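# Drawer kits by lamp colour, return signalled kit

## Task

Some or all of the kits on the tray have a lit lamp beside them, each lamp a different colour. Place every kit with a lit lamp into its own drawer, using only drawers that held nothing at the start, and close all drawers completely. Kits without a lit lamp stay on the tray. After a short while the signal tower shows one of the lamp colours. Return only the kit whose lamp showed that colour to the tray, then close all drawers completely again. Everything must stay in place without the robot holding it. Finally open the gripper and move the arm away.

## Robot and tools

Robot: one six-joint arm with a two-finger gripper. Joint order everywhere (rows, Joint positions, Joint velocities): waist, shoulder, elbow, forearm roll, wrist pitch, wrist roll. The base may sit slightly tilted relative to the table.

Scene frame: origin on the table surface directly under the arm base, +z up, +y to the left when facing along +x. The state line reports end_effector_position (metres) and end_effector_quat_wxyz in this frame. That position is the point between the pads when closed; fingertips extend about 33 mm past it when closed and 9 mm when fully open. Fingers point along the gripper's +z and close along its y. The reported hand position may be off, more so at long reach.

Tool execute_actions, argument actions: a list holding one action, one wait, or nothing. Optional pictures (boolean) chooses whether camera images come back; by default they do.
- Empty list: no command, just the current state.
- Action: {"rows": [...], "steps": n}, n from 1 to 15 (default 15), each step 1/30 s. Each row covers one step; if rows run out, the last row repeats. A single row applies to the single arm.
- Wait: {"steps": n} with n up to 300; counted from the previous result, and your reply time is included.

Each row is 9 numbers in [-1, 1]: dJ1..dJ6, then gripper position, force_limit, speed. The six joint numbers are offsets, not poses: they are measured from the joint angles in the latest result that lists them (if none has in this scene yet, or in later calls of the same reply, from where the arm stands when the action begins), never from the previous row. Scale: 1.0 equals 1.983 rad for waist and shoulder, 2.38 rad for elbow, 2.975 rad for forearm roll, wrist pitch and wrist roll. Sending all zeros is not a pause; it pulls the arm back to that reference. Joint ranges (rad): waist -3.491 to 3.491, shoulder -3.140 to 3.140, elbow -1.187 to 4.328, forearm roll -3.316 to 3.316, wrist pitch -3.140 to 3.140, wrist roll -3.927 to 3.927. A request more than 0.010 rad beyond a range end is refused outright; true ends may differ by 0.010 either way, and an overshoot is clipped to the real end with a "joint sent to its limit" line (possibly about an earlier action). No such line does not prove there is room left.

Gripper numbers are absolute settings. position: +1 fully open (140 mm), about -0.8 pads touch, -1 closes until blocked. force_limit on parts up to 40 mm: about 14 N at -1, 60 N at 0, 107 N at +1. speed: about 30 mm/s at -1, 140 at 0, 250 at +1. Closing pushes the fingertips about 24 mm further from the arm, so keep clearance above surfaces.

Motion limits: joint target speeds up to 2.62 (waist, shoulder), 3.14 (elbow), 3.93 (wrist joints) rad/s, 0.5 s to accelerate, joints synchronised. Targets stay within 0.805 rad (waist, shoulder), 0.966 (elbow), 1.21 (wrist joints) of measured angles, and are scaled back if they would put the hand over 70 mm from where it is. Big moves therefore need several calls. Between calls the arm keeps heading to the last target until it nearly stops or a step is HELD; fingers keep moving regardless.

Result lines: Joint positions and Joint velocities (rad, rad/s); position_measured in counts (3 fully open, 230 pads together, not linear); object_status 0 moving, 1 blocked while opening, 2 blocked while closing (a grip), 3 reached target or pads met (thin item may still be held). To grasp, send -1 and confirm status 2. Stopped fingers hold until position changes by 0.01 or more or the object slips. To squeeze harder while status is 2, raise force_limit and switch position between -1 and -0.98. "joint command not followed" means the clearance check altered targets (mounts and posts count as arm). HELD marks steps whose row was not fully sent. Flange force: external force at the gripper including held weight, with noise; "no reading" means no estimate. MOTOR HOT warns of heating under load; overheating brakes the arm (OVER-TEMPERATURE FAULT).

Faults: joint torque at its limit (waist, shoulder, elbow 145 N m; wrist joints 36.4 N m, held weight included) or any outside force reaching 150 N halts the arm 10 s, drops the rest of the call, and lets it yield. Avoid hard pushes, slams, drops and slips; never let anything leave the table. Parts you hold may be tugged briefly and loose items nudged.

Tool zoom_image: camera (cam_head_left, cam_head_right, cam_wrist) and region [x0, y0, x1, y1] in pixels of that camera's last full image, top-left origin, at most 504 by 504. Image sizes: head cameras 672x504, cam_wrist 616x616 fisheye. Calibration lines give K, distortion and T_world_to_cam (world to camera, metres); the wrist camera follows the joints, and small offsets per scene are possible.

Tool finished_scene: argument scene, the number of the current scene.

Each tool is called after "Request:" as a command line: name --argument value for each argument, lists and objects as JSON in quotes; but a table of rows of numbers goes row by row, as --pt "numbers of a row", without its own name.

## Session

Request:
execute_actions --actions '[]'

Scene clock: 0.00 s of 15600.00 s.
end_effector_position=(+0.3087, +0.1181, +0.1093) position_measured=3 object_status=3 end_effector_quat_wxyz=(+0.015, +0.689, -0.655, +0.310)
Joint positions: [ 1.634 -0.313 -0.989  0.559 -1.33  -1.751]
Joint velocities: [-0.    -0.     0.001  0.001 -0.    -0.   ]
Flange force (N, the push that the arm receives, along the gripper's own x y z axes): no reading

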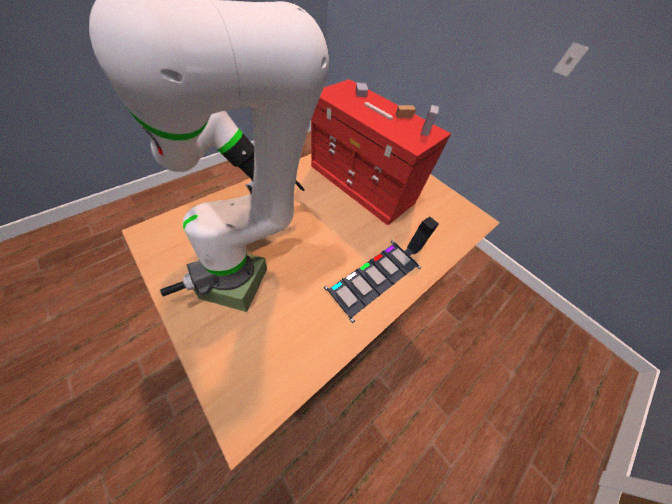

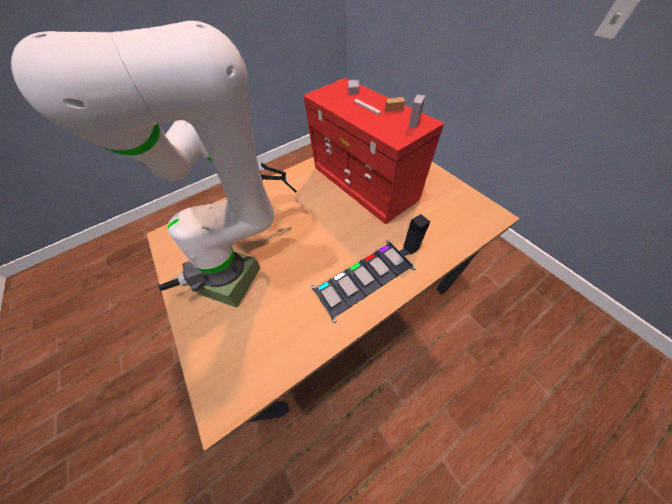

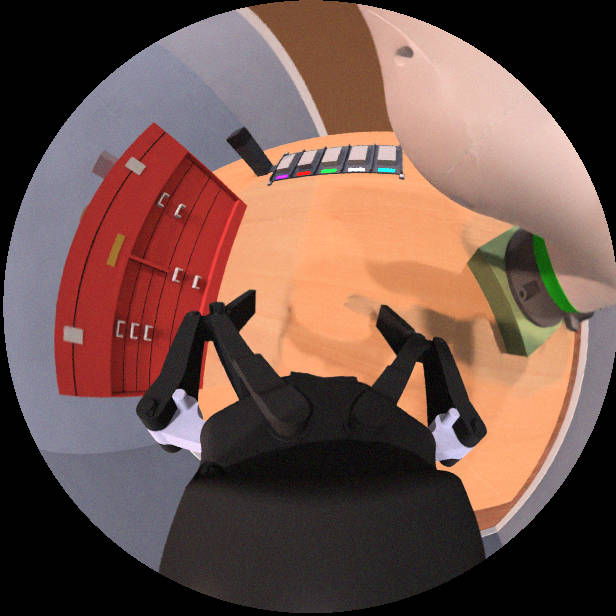

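Request:
zoom_image --camera "cam_head_left" --region '[290, 70, 470, 240]'

Request:
zoom_image --camera "cam_head_right" --region '[290, 70, 470, 240]'

Request:
zoom_image --camera "cam_head_left" --region '[310, 205, 450, 335]'

Request:
zoom_image --camera "cam_head_right" --region '[300, 205, 440, 335]'

Request:
zoom_image --camera "cam_wrist" --region '[40, 110, 290, 410]'

Region (290, 70, 470, 240) of cam_head_left's 672x504 image, scaled by 2.800, with more detail than that image has.

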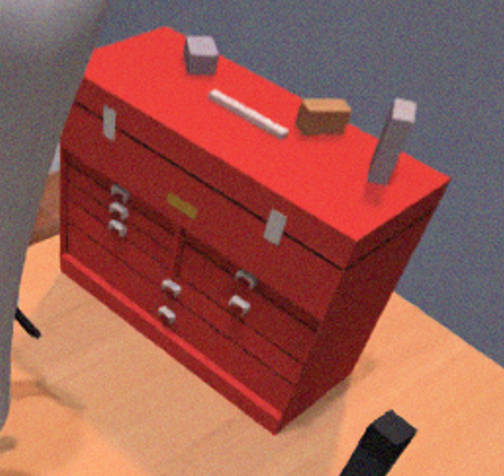

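Region (290, 70, 470, 240) of cam_head_right's 672x504 image, scaled by 2.800, with more detail than that image has.

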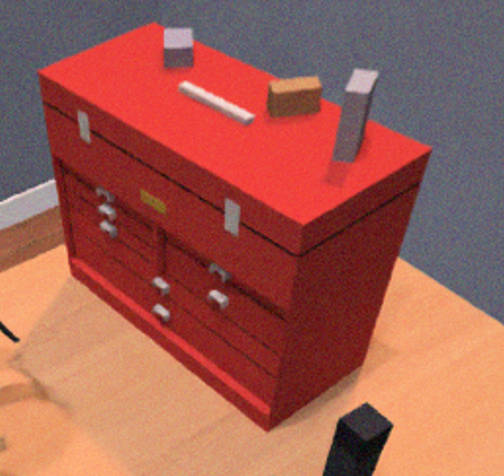

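Region (310, 205, 450, 335) of cam_head_left's 672x504 image, scaled by 3.600, with more detail than that image has; it fills the top 468 rows of this view, and the rest is white.

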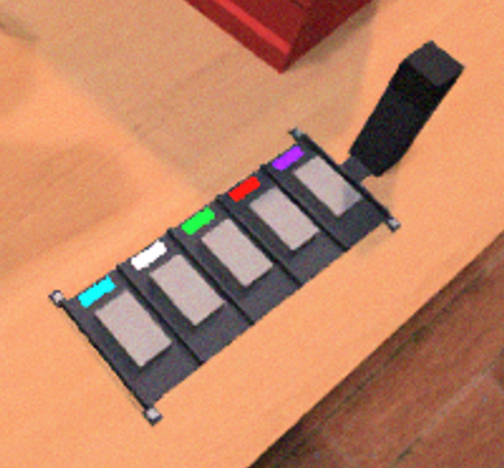

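Region (300, 205, 440, 335) of cam_head_right's 672x504 image, scaled by 3.600, with more detail than that image has; it fills the top 468 rows of this view, and the rest is white.

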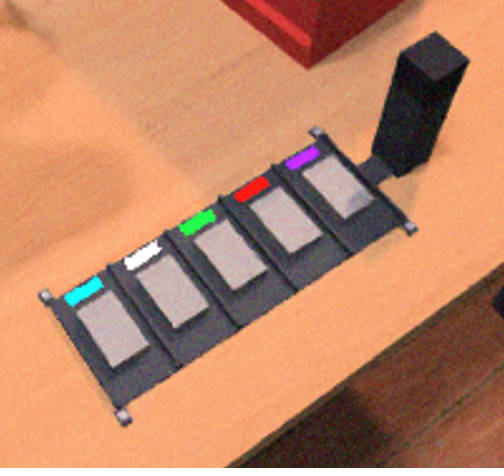

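Region (40, 110, 290, 410) of cam_wrist's 616x616 image, scaled by 1.680, with more detail than that image has.

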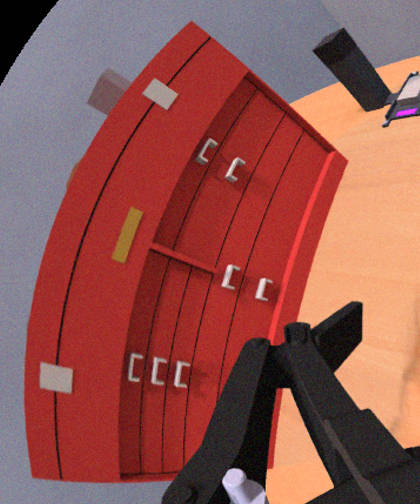

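Request:
zoom_image --camera "cam_wrist" --region '[90, 240, 220, 370]'

Request:
zoom_image --camera "cam_head_right" --region '[310, 120, 400, 200]'

Region (90, 240, 220, 370) of cam_wrist's 616x616 image, scaled by 3.877, with more detail than that image has.

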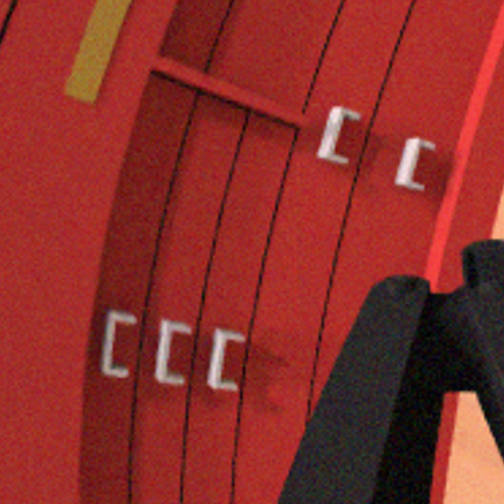

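Region (310, 120, 400, 200) of cam_head_right's 672x504 image, scaled by 5.600, with more detail than that image has.

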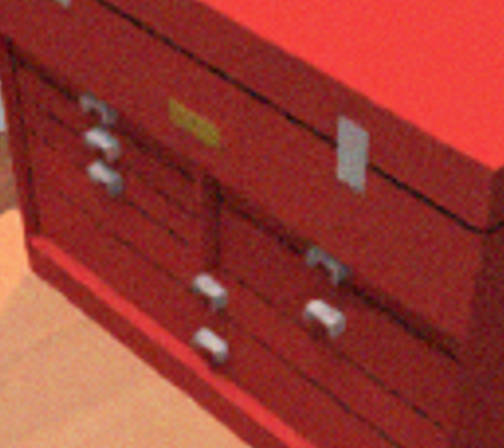

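Request:
execute_actions --actions '[{"rows": [[-0.6692,0.0036,0.2155,-0.1872,0.2202,0.0252,0.1,0,0]]}]' --pictures false

Request:
execute_actions --actions '[{"steps": 45}]'

Scene clock: 120.50 s of 15600.00 s.
end_effector_position=(+0.3548, +0.1809, +0.1079) position_measured=106 object_status=0 end_effector_quat_wxyz=(+0.056, -0.499, +0.861, -0.082)
Joint positions: [ 1.178 -0.309 -0.746  0.295 -1.019 -1.716]
Joint velocities: [-1.213  0.006  0.462 -0.501  0.588  0.067]
Flange force (N, the push that the arm receives, along the gripper's own x y z axes): [-5.7 -3.1 -4.1]
Steps of this call (steps 1 to 90: nothing new was sent; then 117.00 s passed at rest; steps 91 to 105: all 15 steps of this action). Readings (joint positions | what the end effector reports):
91: [1.634 -0.313 -0.989 0.559 -1.330 -1.751] | position_measured=3 object_status=0
92: [1.631 -0.313 -0.987 0.557 -1.327 -1.751] | position_measured=7 object_status=0
94: [1.607 -0.313 -0.972 0.540 -1.308 -1.749] | position_measured=22 object_status=0
98: [1.490 -0.312 -0.898 0.460 -1.213 -1.738] | position_measured=53 object_status=0
105: the state above

Scene clock: 122.00 s of 15600.00 s.
end_effector_position=(+0.5731, -0.0204, +0.2525) position_measured=117 object_status=3 end_effector_quat_wxyz=(+0.301, -0.043, +0.953, +0.014)
Joint positions: [ 0.307 -0.306 -0.476  0.002 -0.675 -1.676]
Joint velocities: [ 0.    -0.    -0.001 -0.    -0.    -0.   ]
Flange force (N, the push that the arm receives, along the gripper's own x y z axes): [-1.5 0.8 -3.1]
Steps of this call (steps 1 to 45: the robot went on to your last target). Readings (joint positions | what the end effector reports):
1: [1.138 -0.309 -0.731 0.278 -1.000 -1.714] | position_measured=113 object_status=0
2: [1.098 -0.309 -0.717 0.263 -0.982 -1.712] | position_measured=117 object_status=0
4: [1.023 -0.309 -0.693 0.237 -0.951 -1.708] | position_measured=117 object_status=0
8: [0.883 -0.308 -0.650 0.191 -0.897 -1.702] | position_measured=117 object_status=3
45: the state above
The arm was judged still, so your last target was given up. Only a new action makes it travel on or press farther. Fingers that are still opening or closing keep moving.
camera_calibration (this result's frames):
cam_wrist: T_world_to_cam=[[-0.148201, 0.985262, -0.0854063, 0.138229], [0.585113, 0.156978, 0.795613, -0.525226], [0.797295, 0.0679387, -0.599754, -0.110405], [0, 0, 0, 1]] pos_world=[0.415828, -0.0462421, 0.363467]

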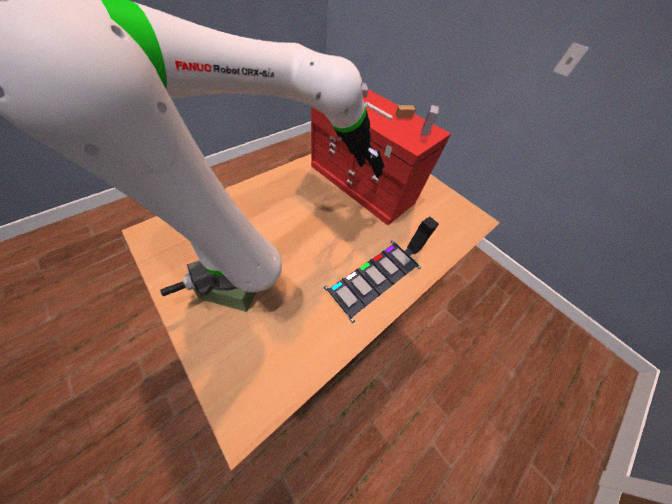

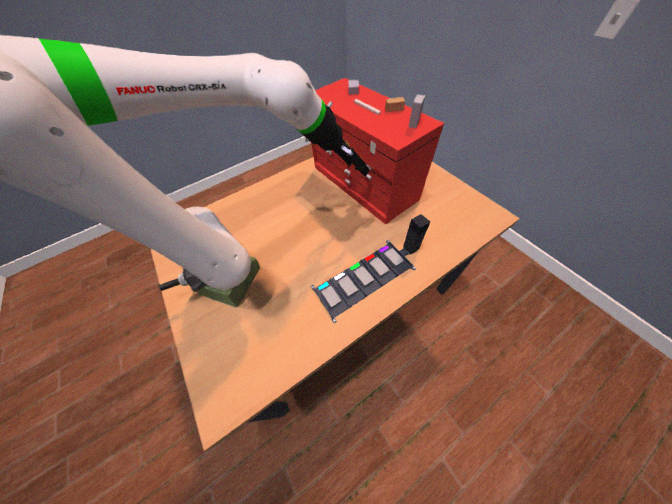

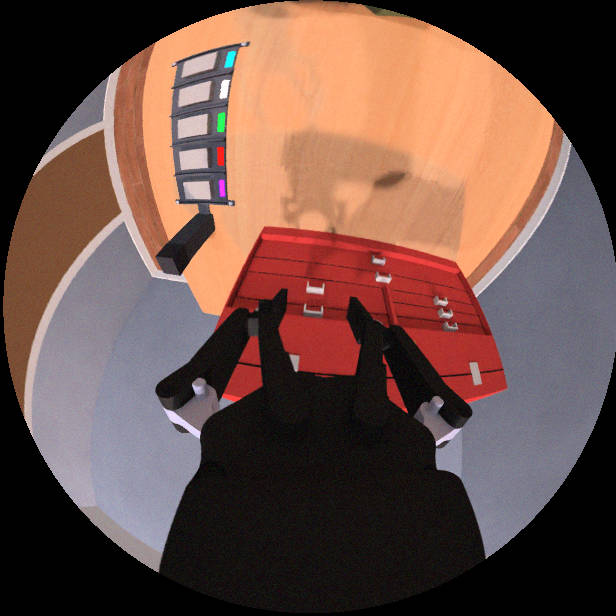

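Request:
zoom_image --camera "cam_wrist" --region '[230, 220, 410, 350]'

Request:
zoom_image --camera "cam_wrist" --region '[360, 230, 520, 400]'

Region (230, 220, 410, 350) of cam_wrist's 616x616 image, scaled by 2.800, with more detail than that image has.

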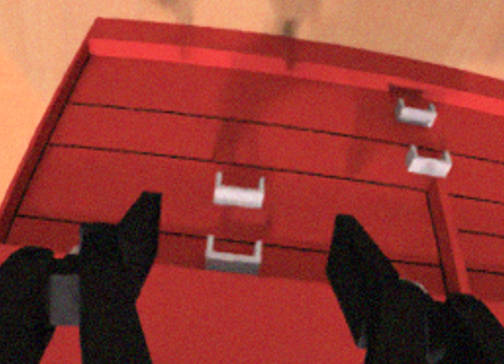

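Region (360, 230, 520, 400) of cam_wrist's 616x616 image, scaled by 2.965, with more detail than that image has; it fills the left 474 columns of this view, and the rest is white.

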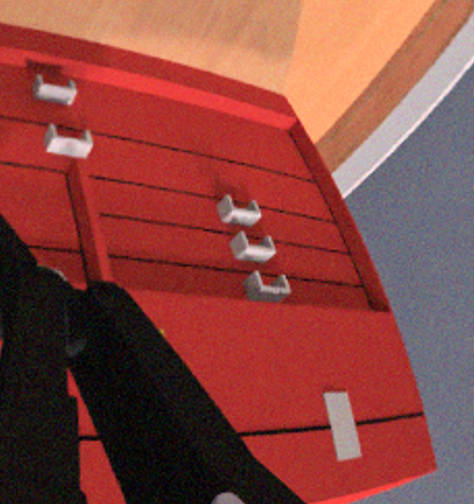

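Request:
execute_actions --actions '[{"rows": [[0.0027,0.03,-0.0453,0.003,0.056,-0.004,0.0,0,0]]}]' --pictures false

Request:
execute_actions --actions '[{"steps": 10}]'

Request:
zoom_image --camera "cam_wrist" --region '[250, 240, 390, 370]'

Scene clock: 142.77 s of 15600.00 s.
end_effector_position=(+0.5726, -0.0226, +0.1903) position_measured=129 object_status=3 end_effector_quat_wxyz=(+0.301, -0.043, +0.953, +0.013)
Joint positions: [ 0.312 -0.246 -0.584  0.011 -0.508 -1.688]
Joint velocities: [ 0.001  0.001 -0.    -0.001  0.001  0.001]
Flange force (N, the push that the arm receives, along the gripper's own x y z axes): [-1.0 1.0 -3.5]
Steps of this call (steps 1 to 90: nothing new was sent; then 17.27 s passed at rest; steps 91 to 105: all 15 steps of this action). Readings (joint positions | what the end effector reports):
91: [0.307 -0.306 -0.476 0.002 -0.675 -1.676] | position_measured=117 object_status=0
92: [0.307 -0.304 -0.479 0.002 -0.669 -1.676] | position_measured=121 object_status=0
94: [0.308 -0.291 -0.502 0.004 -0.634 -1.679] | position_measured=129 object_status=0
98: [0.312 -0.252 -0.574 0.010 -0.524 -1.687] | position_measured=129 object_status=0
105: the state above

Scene clock: 143.10 s of 15600.00 s.
end_effector_position=(+0.5726, -0.0226, +0.1903) position_measured=129 object_status=3 end_effector_quat_wxyz=(+0.301, -0.043, +0.953, +0.013)
Joint positions: [ 0.312 -0.246 -0.584  0.011 -0.508 -1.688]
Joint velocities: [-0.001 -0.    -0.    -0.001 -0.     0.   ]
Flange force (N, the push that the arm receives, along the gripper's own x y z axes): [-2.3 0.9 -2.9]
Steps of this call (steps 1 to 10: the robot went on to your last target). Readings (joint positions | what the end effector reports):
1: [0.312 -0.246 -0.584 0.011 -0.508 -1.688] | position_measured=129 object_status=3
2: [0.312 -0.246 -0.584 0.011 -0.508 -1.688] | position_measured=129 object_status=3
4: [0.312 -0.246 -0.584 0.011 -0.508 -1.688] | position_measured=129 object_status=3
8: [0.312 -0.246 -0.584 0.011 -0.508 -1.688] | position_measured=129 object_status=3
10: the state above
camera_calibration (this result's frames):
cam_wrist: T_world_to_cam=[[-0.148071, 0.985232, -0.0859824, 0.135111], [0.58558, 0.157404, 0.795186, -0.475224], [0.796976, 0.0673946, -0.600239, -0.146937], [0, 0, 0, 1]] pos_world=[0.415393, -0.0484108, 0.301311]

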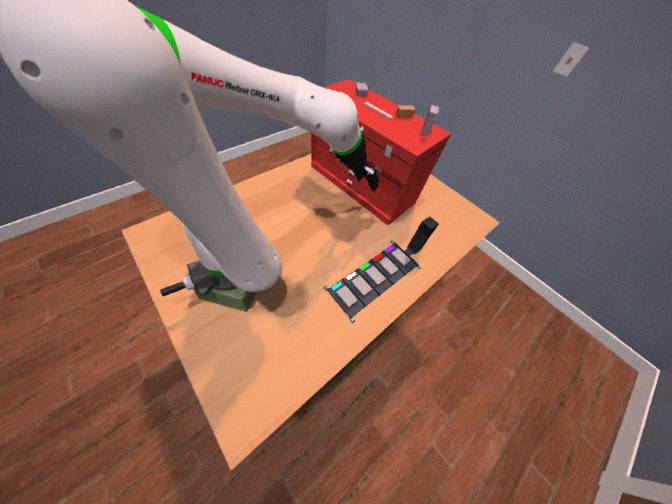

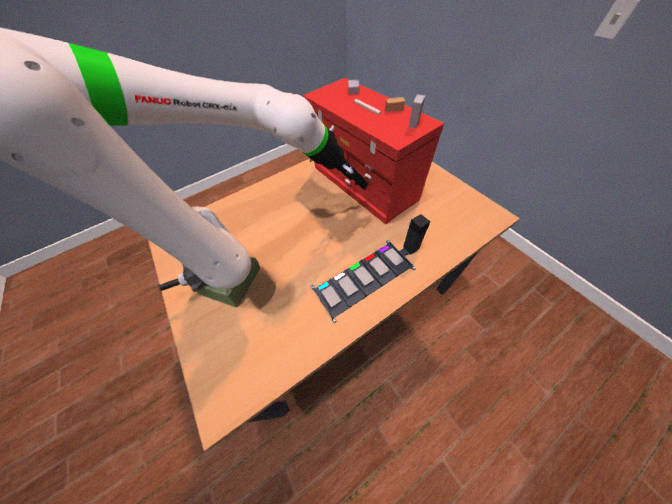

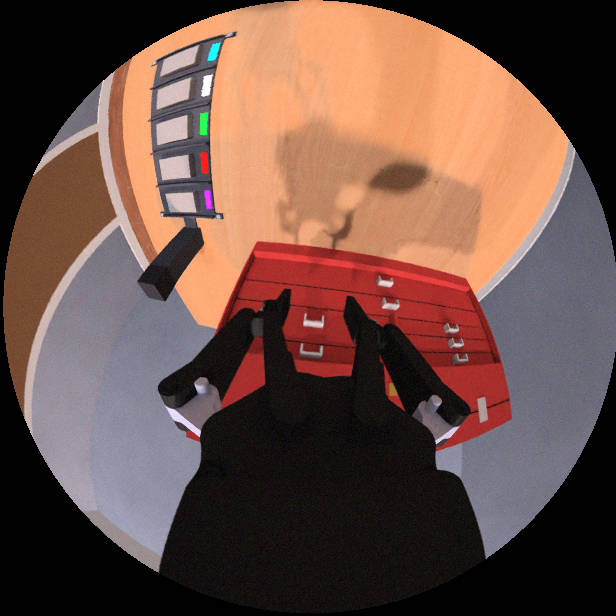

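Region (250, 240, 390, 370) of cam_wrist's 616x616 image, scaled by 3.600, with more detail than that image has; it fills the top 468 rows of this view, and the rest is white.

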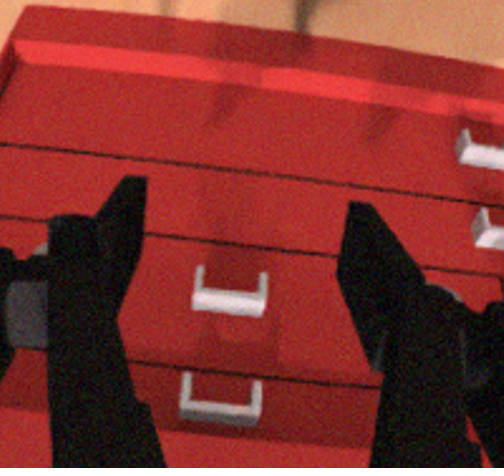

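Request:
execute_actions --actions '[{"rows": [[-0.0041,0.0284,0.0182,-0.0037,0.0043,0.0055,-0.22,0,0]]}]'

Request:
zoom_image --camera "cam_wrist" --region '[265, 260, 375, 370]'

Request:
zoom_image --camera "cam_head_right" --region '[330, 140, 410, 210]'

Scene clock: 166.67 s of 15600.00 s.
end_effector_position=(+0.5915, -0.0221, +0.1865) position_measured=157 object_status=3 end_effector_quat_wxyz=(+0.300, -0.043, +0.953, +0.013)
Joint positions: [ 0.304 -0.19  -0.541  0.    -0.495 -1.672]
Joint velocities: [-0.001  0.     0.     0.    -0.001  0.001]
Flange force (N, the push that the arm receives, along the gripper's own x y z axes): [-1.8 0.9 -2.4]
Steps of this call (steps 1 to 15: the robot went on to your last target; steps 16 to 90: nothing new was sent; then 20.07 s passed at rest; steps 91 to 105: all 15 steps of this action). Readings (joint positions | what the end effector reports):
91: [0.312 -0.246 -0.584 0.011 -0.508 -1.688] | position_measured=129 object_status=0
92: [0.312 -0.242 -0.582 0.010 -0.507 -1.688] | position_measured=133 object_status=0
94: [0.309 -0.219 -0.564 0.006 -0.502 -1.681] | position_measured=148 object_status=0
98: [0.304 -0.190 -0.541 0.000 -0.496 -1.672] | position_measured=157 object_status=0
105: the state above
camera_calibration (this result's frames):
cam_wrist: T_world_to_cam=[[-0.148595, 0.985118, -0.0863874, 0.137448], [0.585697, 0.158059, 0.79497, -0.483425], [0.796793, 0.0675318, -0.600467, -0.164137], [0, 0, 0, 1]] pos_world=[0.434348, -0.0479083, 0.297623]

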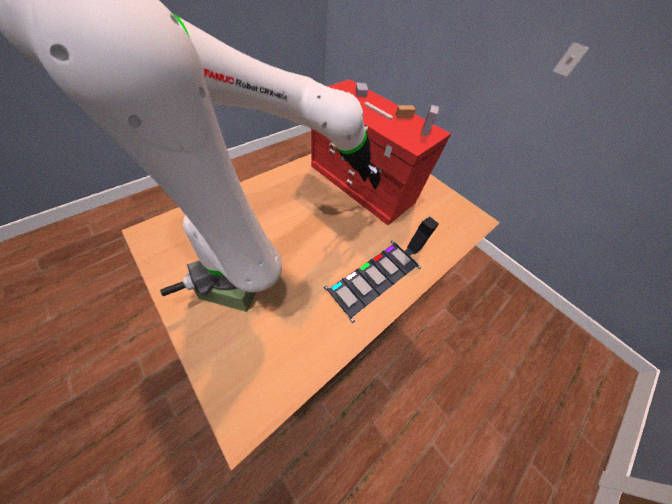

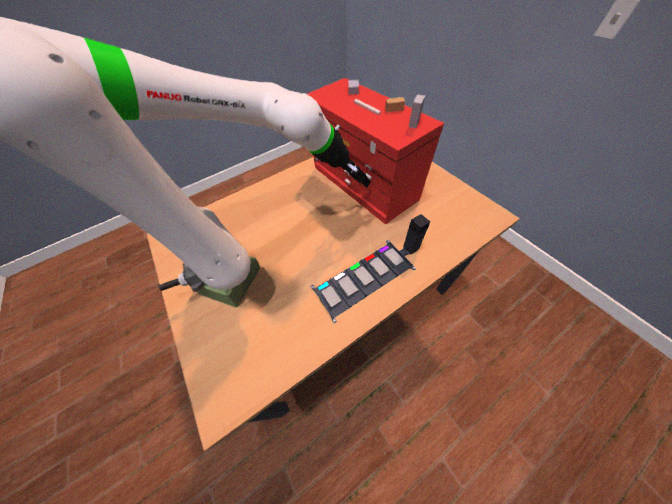

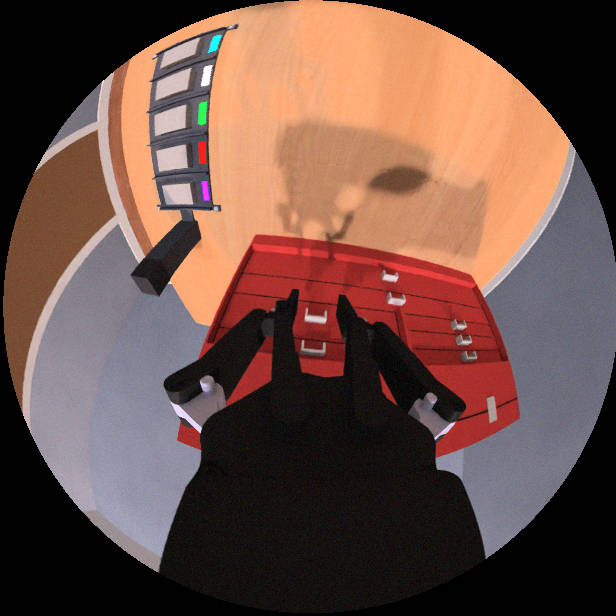

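Region (265, 260, 375, 370) of cam_wrist's 616x616 image, scaled by 4.582, with more detail than that image has.

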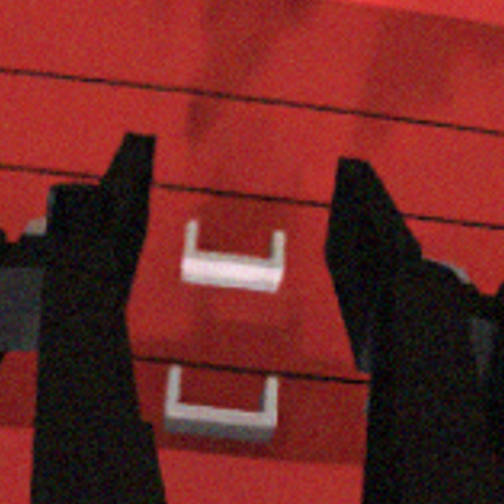

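Region (330, 140, 410, 210) of cam_head_right's 672x504 image, scaled by 6.300, with more detail than that image has; it fills the top 441 rows of this view, and the rest is white.

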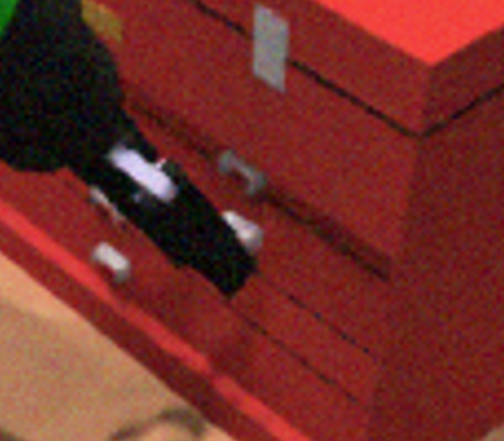

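Request:
execute_actions --actions '[{"rows": [[-0.0013,0.007,0.0056,-0.001,0.0002,0.0014,-0.22,0,0],[-0.0013,0.007,0.0056,-0.001,0.0002,0.0014,-0.22,0,0],[-0.0013,0.007,0.0056,-0.001,0.0002,0.0014,-0.22,0,0],[-0.0026,0.0139,0.0112,-0.002,0.0003,0.0028,-0.22,0,0]]}]'

Request:
zoom_image --camera "cam_wrist" --region '[265, 260, 375, 370]'

Request:
zoom_image --camera "cam_head_right" --region '[330, 140, 410, 210]'

Scene clock: 178.93 s of 15600.00 s.
end_effector_position=(+0.6017, -0.0223, +0.1864) position_measured=157 object_status=3 end_effector_quat_wxyz=(+0.300, -0.043, +0.953, +0.013)
Joint positions: [ 0.299 -0.162 -0.514 -0.006 -0.495 -1.664]
Joint velocities: [ 0.002  0.     0.    -0.002  0.001 -0.   ]
Flange force (N, the push that the arm receives, along the gripper's own x y z axes): [-1.9 0.0 -3.1]
Steps of this call (steps 1 to 15: the robot went on to your last target; steps 16 to 90: nothing new was sent; then 8.77 s passed at rest; steps 91 to 105: all 15 steps of this action). Readings (joint positions | what the end effector reports):
91: [0.304 -0.190 -0.541 0.000 -0.495 -1.672] | position_measured=157 object_status=3
92: [0.304 -0.186 -0.538 -0.001 -0.495 -1.671] | position_measured=157 object_status=3
94: [0.302 -0.178 -0.530 -0.002 -0.495 -1.668] | position_measured=157 object_status=3
98: [0.299 -0.163 -0.515 -0.005 -0.495 -1.664] | position_measured=157 object_status=3
105: the state above
camera_calibration (this result's frames):
cam_wrist: T_world_to_cam=[[-0.147637, 0.985258, -0.0864317, 0.138584], [0.585809, 0.157522, 0.794994, -0.489352], [0.796889, 0.0667378, -0.600429, -0.172487], [0, 0, 0, 1]] pos_world=[0.44458, -0.0479457, 0.297444]

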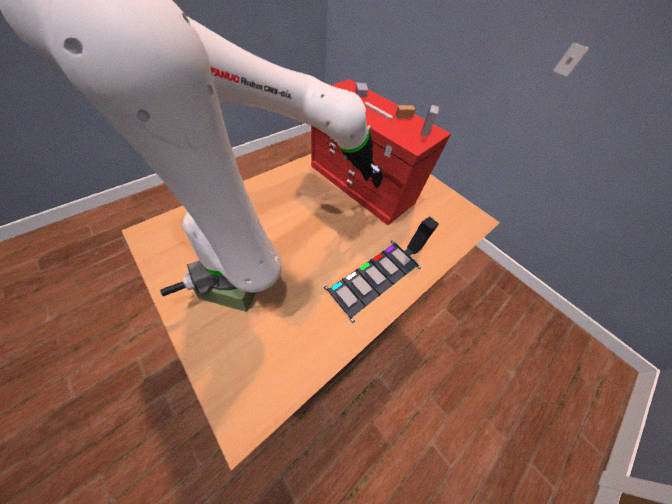

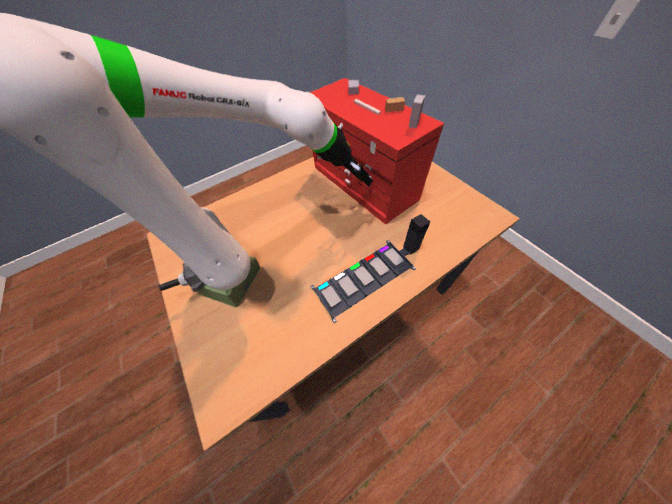

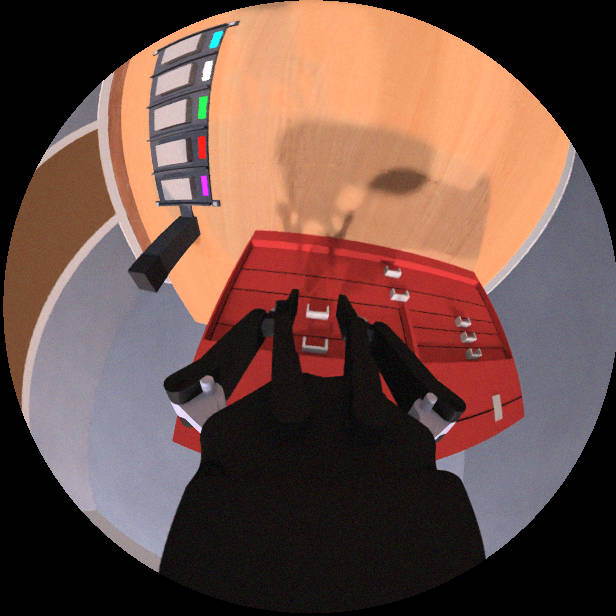

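Region (265, 260, 375, 370) of cam_wrist's 616x616 image, scaled by 4.582, with more detail than that image has.

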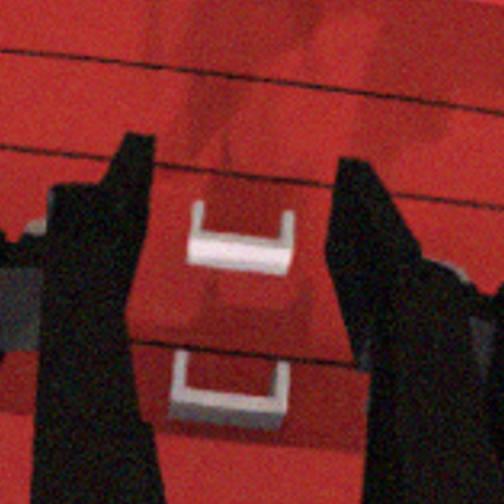

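Region (330, 140, 410, 210) of cam_head_right's 672x504 image, scaled by 6.300, with more detail than that image has; it fills the top 441 rows of this view, and the rest is white.

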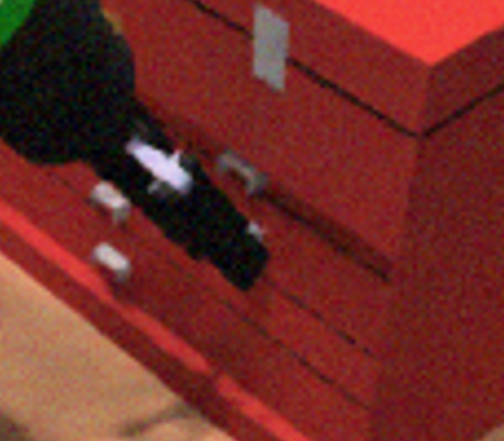

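Request:
execute_actions --actions '[{"rows": [[-0.0002,0.0053,0.0019,-0.0004,0.002,0.0006,-0.22,0,0]],"steps":10}]' --pictures false

Scene clock: 183.73 s of 15600.00 s.
end_effector_position=(+0.6047, -0.0220, +0.1841) position_measured=157 object_status=3 end_effector_quat_wxyz=(+0.300, -0.043, +0.953, +0.013)
Joint positions: [ 0.299 -0.152 -0.51  -0.007 -0.489 -1.662]
Joint velocities: [-0.001  0.001 -0.001 -0.    -0.    -0.   ]
Flange force (N, the push that the arm receives, along the gripper's own x y z axes): [-1.4 1.3 -3.1]
Steps of this call (steps 1 to 15: the robot went on to your last target; steps 16 to 90: nothing new was sent; then 1.47 s passed at rest; steps 91 to 100: all 10 steps of this action). Readings (joint positions | what the end effector reports):
91: [0.299 -0.162 -0.514 -0.006 -0.494 -1.664] | position_measured=157 object_status=3
92: [0.299 -0.159 -0.513 -0.006 -0.493 -1.663] | position_measured=157 object_status=3
94: [0.299 -0.153 -0.510 -0.007 -0.490 -1.662] | position_measured=157 object_status=3
98: [0.299 -0.152 -0.510 -0.007 -0.489 -1.662] | position_measured=157 object_status=3
100: the state above

Request:
execute_actions --actions '[{"rows": [[-0.0002,0.0053,0.0019,-0.0004,0.002,0.0006,-0.22,0,0]],"steps":10}]' --pictures false

Scene clock: 186.00 s of 15600.00 s.
end_effector_position=(+0.6077, -0.0216, +0.1818) position_measured=157 object_status=3 end_effector_quat_wxyz=(+0.300, -0.043, +0.953, +0.013)
Joint positions: [ 0.298 -0.141 -0.505 -0.008 -0.483 -1.66 ]
Joint velocities: [-0.     0.001 -0.    -0.001  0.001  0.   ]
Flange force (N, the push that the arm receives, along the gripper's own x y z axes): [-3.4 -0.1 -2.5]
Steps of this call (steps 1 to 15: the robot went on to your last target; steps 16 to 58: nothing new was sent; steps 59 to 68: all 10 steps of this action). Readings (joint positions | what the end effector reports):
59: [0.299 -0.151 -0.510 -0.007 -0.488 -1.662] | position_measured=157 object_status=3
60: [0.299 -0.149 -0.508 -0.007 -0.487 -1.661] | position_measured=157 object_status=3
62: [0.298 -0.143 -0.506 -0.008 -0.484 -1.660] | position_measured=157 object_status=3
66: [0.298 -0.141 -0.505 -0.008 -0.483 -1.660] | position_measured=157 object_status=3
68: the state above

Request:
execute_actions --actions '[{"rows": [[-0.0002,0.0053,0.0019,-0.0004,0.002,0.0006,-0.22,0,0]],"steps":10}]'

Request:
zoom_image --camera "cam_wrist" --region '[265, 260, 375, 370]'

Scene clock: 190.20 s of 15600.00 s.
end_effector_position=(+0.6106, -0.0213, +0.1795) position_measured=157 object_status=3 end_effector_quat_wxyz=(+0.300, -0.043, +0.953, +0.013)
Joint positions: [ 0.298 -0.131 -0.501 -0.009 -0.477 -1.658]
Joint velocities: [ 0.001  0.001 -0.001  0.001 -0.    -0.   ]
Flange force (N, the push that the arm receives, along the gripper's own x y z axes): [-2.4 0.0 -2.4]
Steps of this call (steps 1 to 15: the robot went on to your last target; steps 16 to 90: nothing new was sent; then 0.87 s passed at rest; steps 91 to 100: all 10 steps of this action). Readings (joint positions | what the end effector reports):
91: [0.298 -0.141 -0.505 -0.008 -0.483 -1.660] | position_measured=157 object_status=3
92: [0.298 -0.138 -0.504 -0.008 -0.481 -1.659] | position_measured=157 object_status=3
94: [0.298 -0.132 -0.501 -0.009 -0.478 -1.659] | position_measured=157 object_status=3
98: [0.298 -0.131 -0.501 -0.009 -0.477 -1.658] | position_measured=157 object_status=3
100: the state above
camera_calibration (this result's frames):
cam_wrist: T_world_to_cam=[[-0.149069, 0.985034, -0.0865226, 0.139249], [0.585699, 0.158457, 0.794889, -0.489194], [0.796703, 0.067817, -0.600554, -0.183584], [0, 0, 0, 1]] pos_world=[0.45354, -0.047199, 0.29065]

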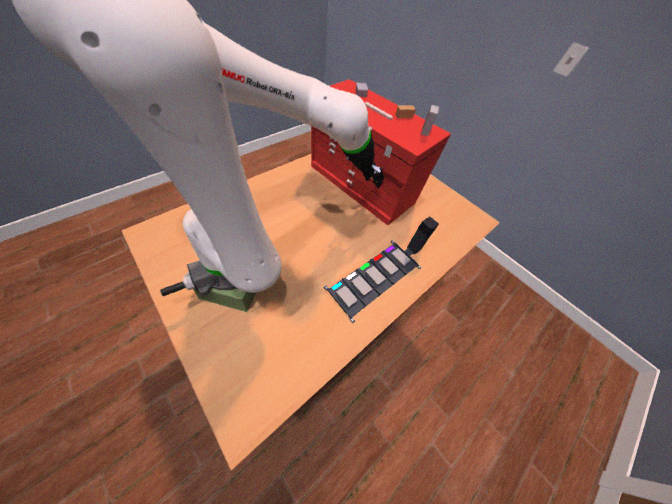

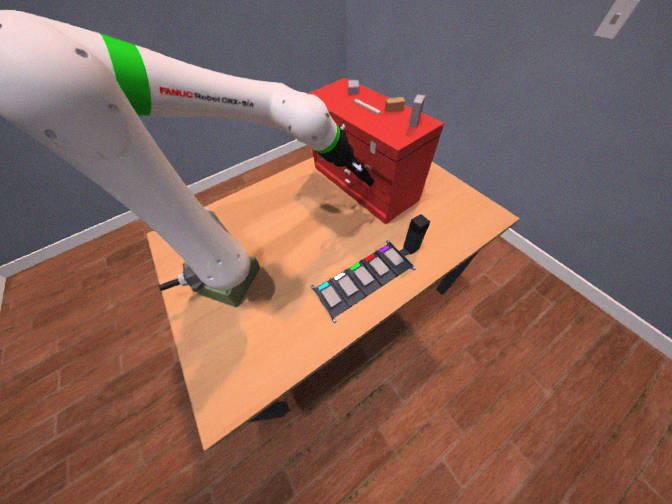

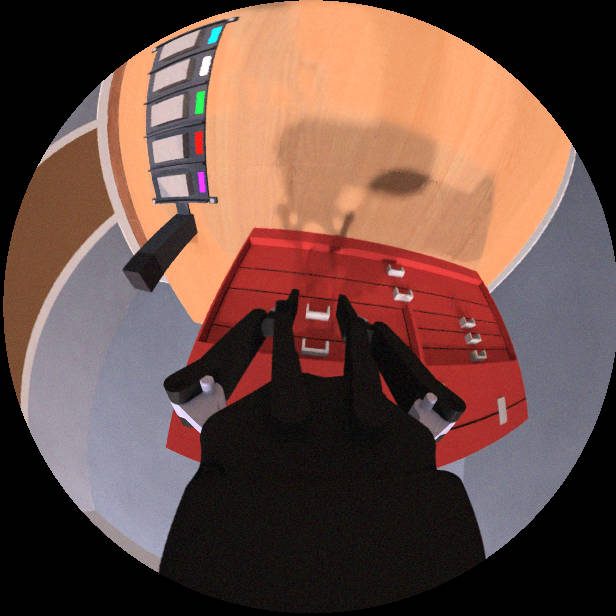

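Region (265, 260, 375, 370) of cam_wrist's 616x616 image, scaled by 4.582, with more detail than that image has.

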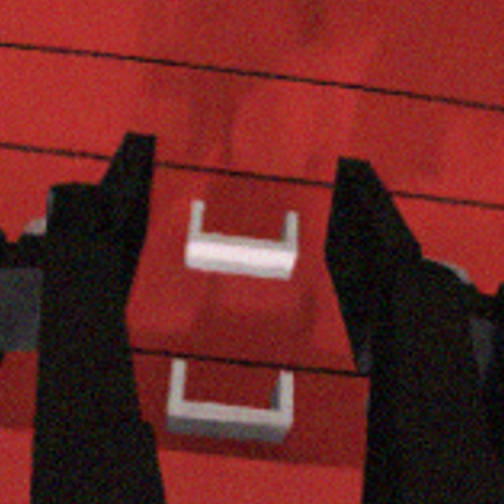

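Request:
execute_actions --actions '[{"rows": [[0.0005,0.0053,0.0019,-0.0004,0.002,0.0006,-0.22,0,0]],"steps":10}]' --pictures false

Scene clock: 193.90 s of 15600.00 s.
end_effector_position=(+0.6136, -0.0203, +0.1772) position_measured=157 object_status=3 end_effector_quat_wxyz=(+0.300, -0.044, +0.953, +0.014)
Joint positions: [ 0.299 -0.12  -0.496 -0.01  -0.471 -1.656]
Joint velocities: [ 0.002  0.001  0.002 -0.001  0.     0.   ]
Flange force (N, the push that the arm receives, along the gripper's own x y z axes): [1.1 -6.1 -36.5]
Steps of this call (steps 1 to 15: the robot went on to your last target; steps 16 to 90: nothing new was sent; then 0.37 s passed at rest; steps 91 to 100: all 10 steps of this action). Readings (joint positions | what the end effector reports):
91: [0.298 -0.131 -0.501 -0.009 -0.477 -1.658] | position_measured=157 object_status=3
92: [0.298 -0.128 -0.499 -0.010 -0.475 -1.658] | position_measured=157 object_status=3
94: [0.298 -0.122 -0.497 -0.010 -0.472 -1.657] | position_measured=157 object_status=3
98: [0.299 -0.120 -0.496 -0.010 -0.471 -1.656] | position_measured=157 object_status=3
100: the state above

Request:
execute_actions --actions '[{"rows": [[0.0002,-0.0072,-0.0026,0.0005,-0.0027,-0.0008,-0.22,0,0],[0.0002,-0.0072,-0.0026,0.0005,-0.0027,-0.0008,-0.22,0,0],[0.0002,-0.0072,-0.0026,0.0005,-0.0027,-0.0008,-0.22,0,0],[0.0002,-0.0072,-0.0026,0.0005,-0.0027,-0.0008,-0.22,0,0],[0.0002,-0.0072,-0.0026,0.0005,-0.0027,-0.0008,-1,0,-0.5]],"steps":15}]' --pictures false

Scene clock: 199.03 s of 15600.00 s.
end_effector_position=(+0.6096, -0.0207, +0.1804) position_measured=193 object_status=0 end_effector_quat_wxyz=(+0.300, -0.044, +0.953, +0.014)
Joint positions: [ 0.299 -0.135 -0.502 -0.009 -0.479 -1.659]
Joint velocities: [-0.001  0.    -0.001  0.001 -0.     0.001]
Flange force (N, the push that the arm receives, along the gripper's own x y z axes): [-1.3 9.6 -10.5]
Steps of this call (steps 1 to 15: the robot went on to your last target; steps 16 to 90: nothing new was sent; then 1.63 s passed at rest; steps 91 to 105: all 15 steps of this action). Readings (joint positions | what the end effector reports):
91: [0.299 -0.120 -0.496 -0.010 -0.471 -1.656] | position_measured=157 object_status=3
92: [0.299 -0.123 -0.497 -0.010 -0.472 -1.657] | position_measured=157 object_status=3
94: [0.299 -0.132 -0.501 -0.010 -0.477 -1.658] | position_measured=157 object_status=3
98: [0.299 -0.134 -0.502 -0.009 -0.479 -1.659] | position_measured=169 object_status=0
105: the state above

Request:
execute_actions --actions '[{"rows": [[0.002,-0.024,-0.02,0.002,0,-0.003,-1,0,-0.5],[0.002,-0.024,-0.02,0.002,0,-0.003,-1,0,-0.5],[0.002,-0.024,-0.02,0.002,0,-0.003,-1,0,-0.5],[0.00434,-0.0489,-0.03972,0.0044,-0.0008,-0.0061,-1,0,-0.5]],"steps":15}]'

Scene clock: 220.30 s of 15600.00 s.
end_effector_position=(+0.5726, -0.0244, +0.1799) position_measured=193 object_status=2 end_effector_quat_wxyz=(+0.300, -0.044, +0.953, +0.013)
Joint positions: [ 0.308 -0.232 -0.597  0.004 -0.481 -1.677]
Joint velocities: [ 0.001 -0.001 -0.001 -0.    -0.001 -0.   ]
Flange force (N, the push that the arm receives, along the gripper's own x y z axes): no reading
Steps of this call (steps 1 to 15: the robot went on to your last target; steps 16 to 90: nothing new was sent; then 17.77 s passed at rest; steps 91 to 105: all 15 steps of this action). Readings (joint positions | what the end effector reports):
91: [0.299 -0.135 -0.503 -0.009 -0.479 -1.659] | position_measured=193 object_status=2
92: [0.299 -0.138 -0.506 -0.008 -0.479 -1.660] | position_measured=193 object_status=2
94: [0.301 -0.160 -0.528 -0.006 -0.479 -1.664] | position_measured=193 object_status=2
98: [0.307 -0.220 -0.585 0.002 -0.481 -1.675] | position_measured=193 object_status=2
105: the state above
camera_calibration (this result's frames):
cam_wrist: T_world_to_cam=[[-0.149934, 0.984905, -0.0864966, 0.137088], [0.585309, 0.158928, 0.795082, -0.466504], [0.796827, 0.0685825, -0.600302, -0.152909], [0, 0, 0, 1]] pos_world=[0.415445, -0.0503912, 0.290975]

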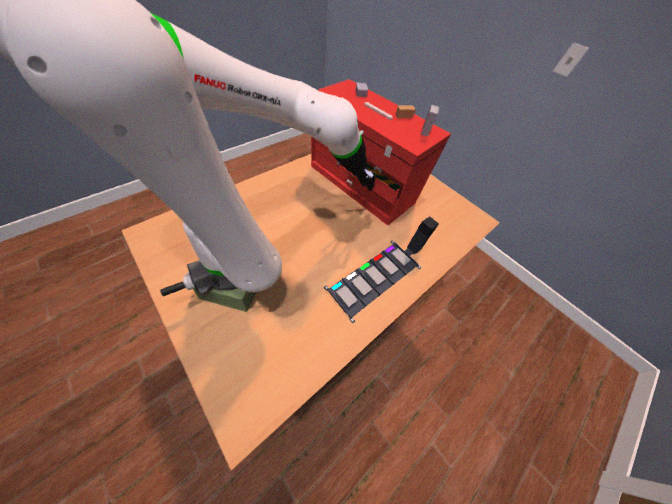

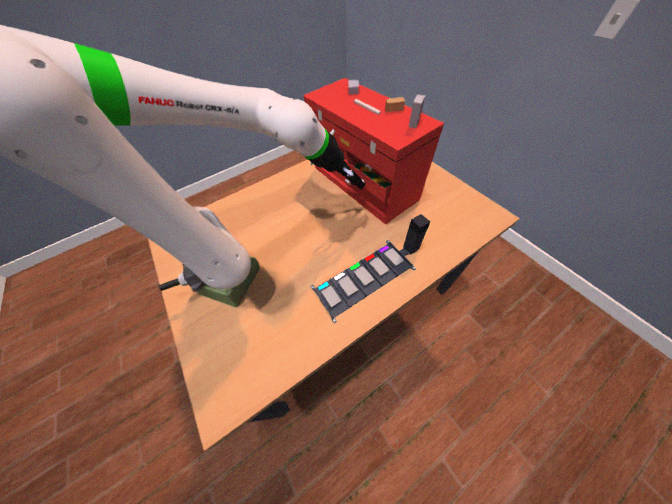

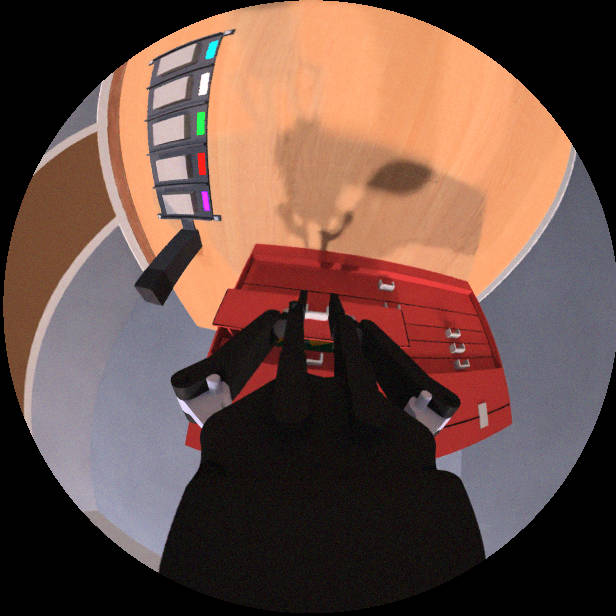

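Request:
zoom_image --camera "cam_head_right" --region '[330, 140, 410, 210]'

Region (330, 140, 410, 210) of cam_head_right's 672x504 image, scaled by 6.300, with more detail than that image has; it fills the top 441 rows of this view, and the rest is white.

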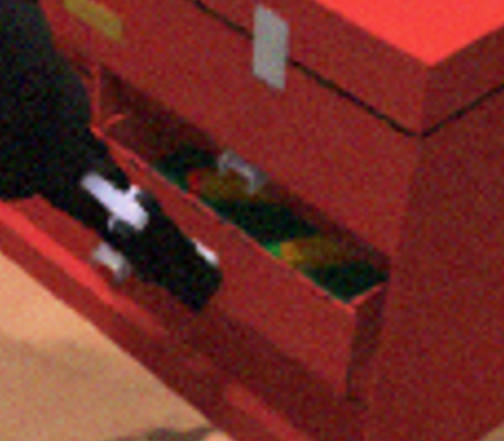

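Request:
execute_actions --actions '[{"rows": [[-0.0015,0.016,0.013,-0.0014,0.0005,0.002,-1,0,-0.5],[-0.0015,0.016,0.013,-0.0014,0.0005,0.002,-1,0,-0.5],[-0.0015,0.016,0.013,-0.0014,0.0005,0.002,-1,0,-0.5],[-0.003,0.033,0.0265,-0.003,0.0008,0.004,-1,0,-0.5],[-0.003,0.033,0.0265,-0.003,0.0008,0.004,-1,0,-0.5],[-0.003,0.033,0.0265,-0.003,0.0008,0.004,-1,0,-0.5],[-0.0044,0.0497,0.0406,-0.0045,0.0008,0.0062,-1,0,-0.5]],"steps":15}]' --pictures false

Request:
execute_actions --actions '[{"steps":6}]' --pictures false

Scene clock: 231.27 s of 15600.00 s.
end_effector_position=(+0.6103, -0.0206, +0.1806) position_measured=193 object_status=2 end_effector_quat_wxyz=(+0.301, -0.044, +0.953, +0.014)
Joint positions: [ 0.299 -0.133 -0.501 -0.009 -0.479 -1.659]
Joint velocities: [-0.001  0.004  0.004 -0.001  0.     0.   ]
Flange force (N, the push that the arm receives, along the gripper's own x y z axes): [4.6 9.9 -12.0]
Steps of this call (steps 1 to 15: the robot went on to your last target; steps 16 to 90: nothing new was sent; then 7.47 s passed at rest; steps 91 to 105: all 15 steps of this action). Readings (joint positions | what the end effector reports):
91: [0.308 -0.232 -0.597 0.004 -0.481 -1.677] | position_measured=193 object_status=2
92: [0.308 -0.229 -0.594 0.004 -0.481 -1.677] | position_measured=193 object_status=2
94: [0.306 -0.210 -0.576 0.002 -0.481 -1.673] | position_measured=193 object_status=2
98: [0.302 -0.166 -0.534 -0.005 -0.479 -1.665] | position_measured=193 object_status=2
105: the state above

Scene clock: 231.47 s of 15600.00 s.
end_effector_position=(+0.6105, -0.0205, +0.1806) position_measured=193 object_status=2 end_effector_quat_wxyz=(+0.301, -0.044, +0.953, +0.014)
Joint positions: [ 0.299 -0.133 -0.5   -0.009 -0.479 -1.659]
Joint velocities: [-0.001  0.    -0.    -0.001  0.    -0.   ]
Flange force (N, the push that the arm receives, along the gripper's own x y z axes): [5.0 8.7 -10.6]
Steps of this call (steps 1 to 6: the robot went on to your last target). Readings (joint positions | what the end effector reports):
1: [0.299 -0.133 -0.500 -0.009 -0.479 -1.659] | position_measured=193 object_status=2
2: [0.299 -0.133 -0.500 -0.009 -0.479 -1.659] | position_measured=193 object_status=2
4: [0.299 -0.133 -0.500 -0.009 -0.479 -1.659] | position_measured=193 object_status=2
6: the state above


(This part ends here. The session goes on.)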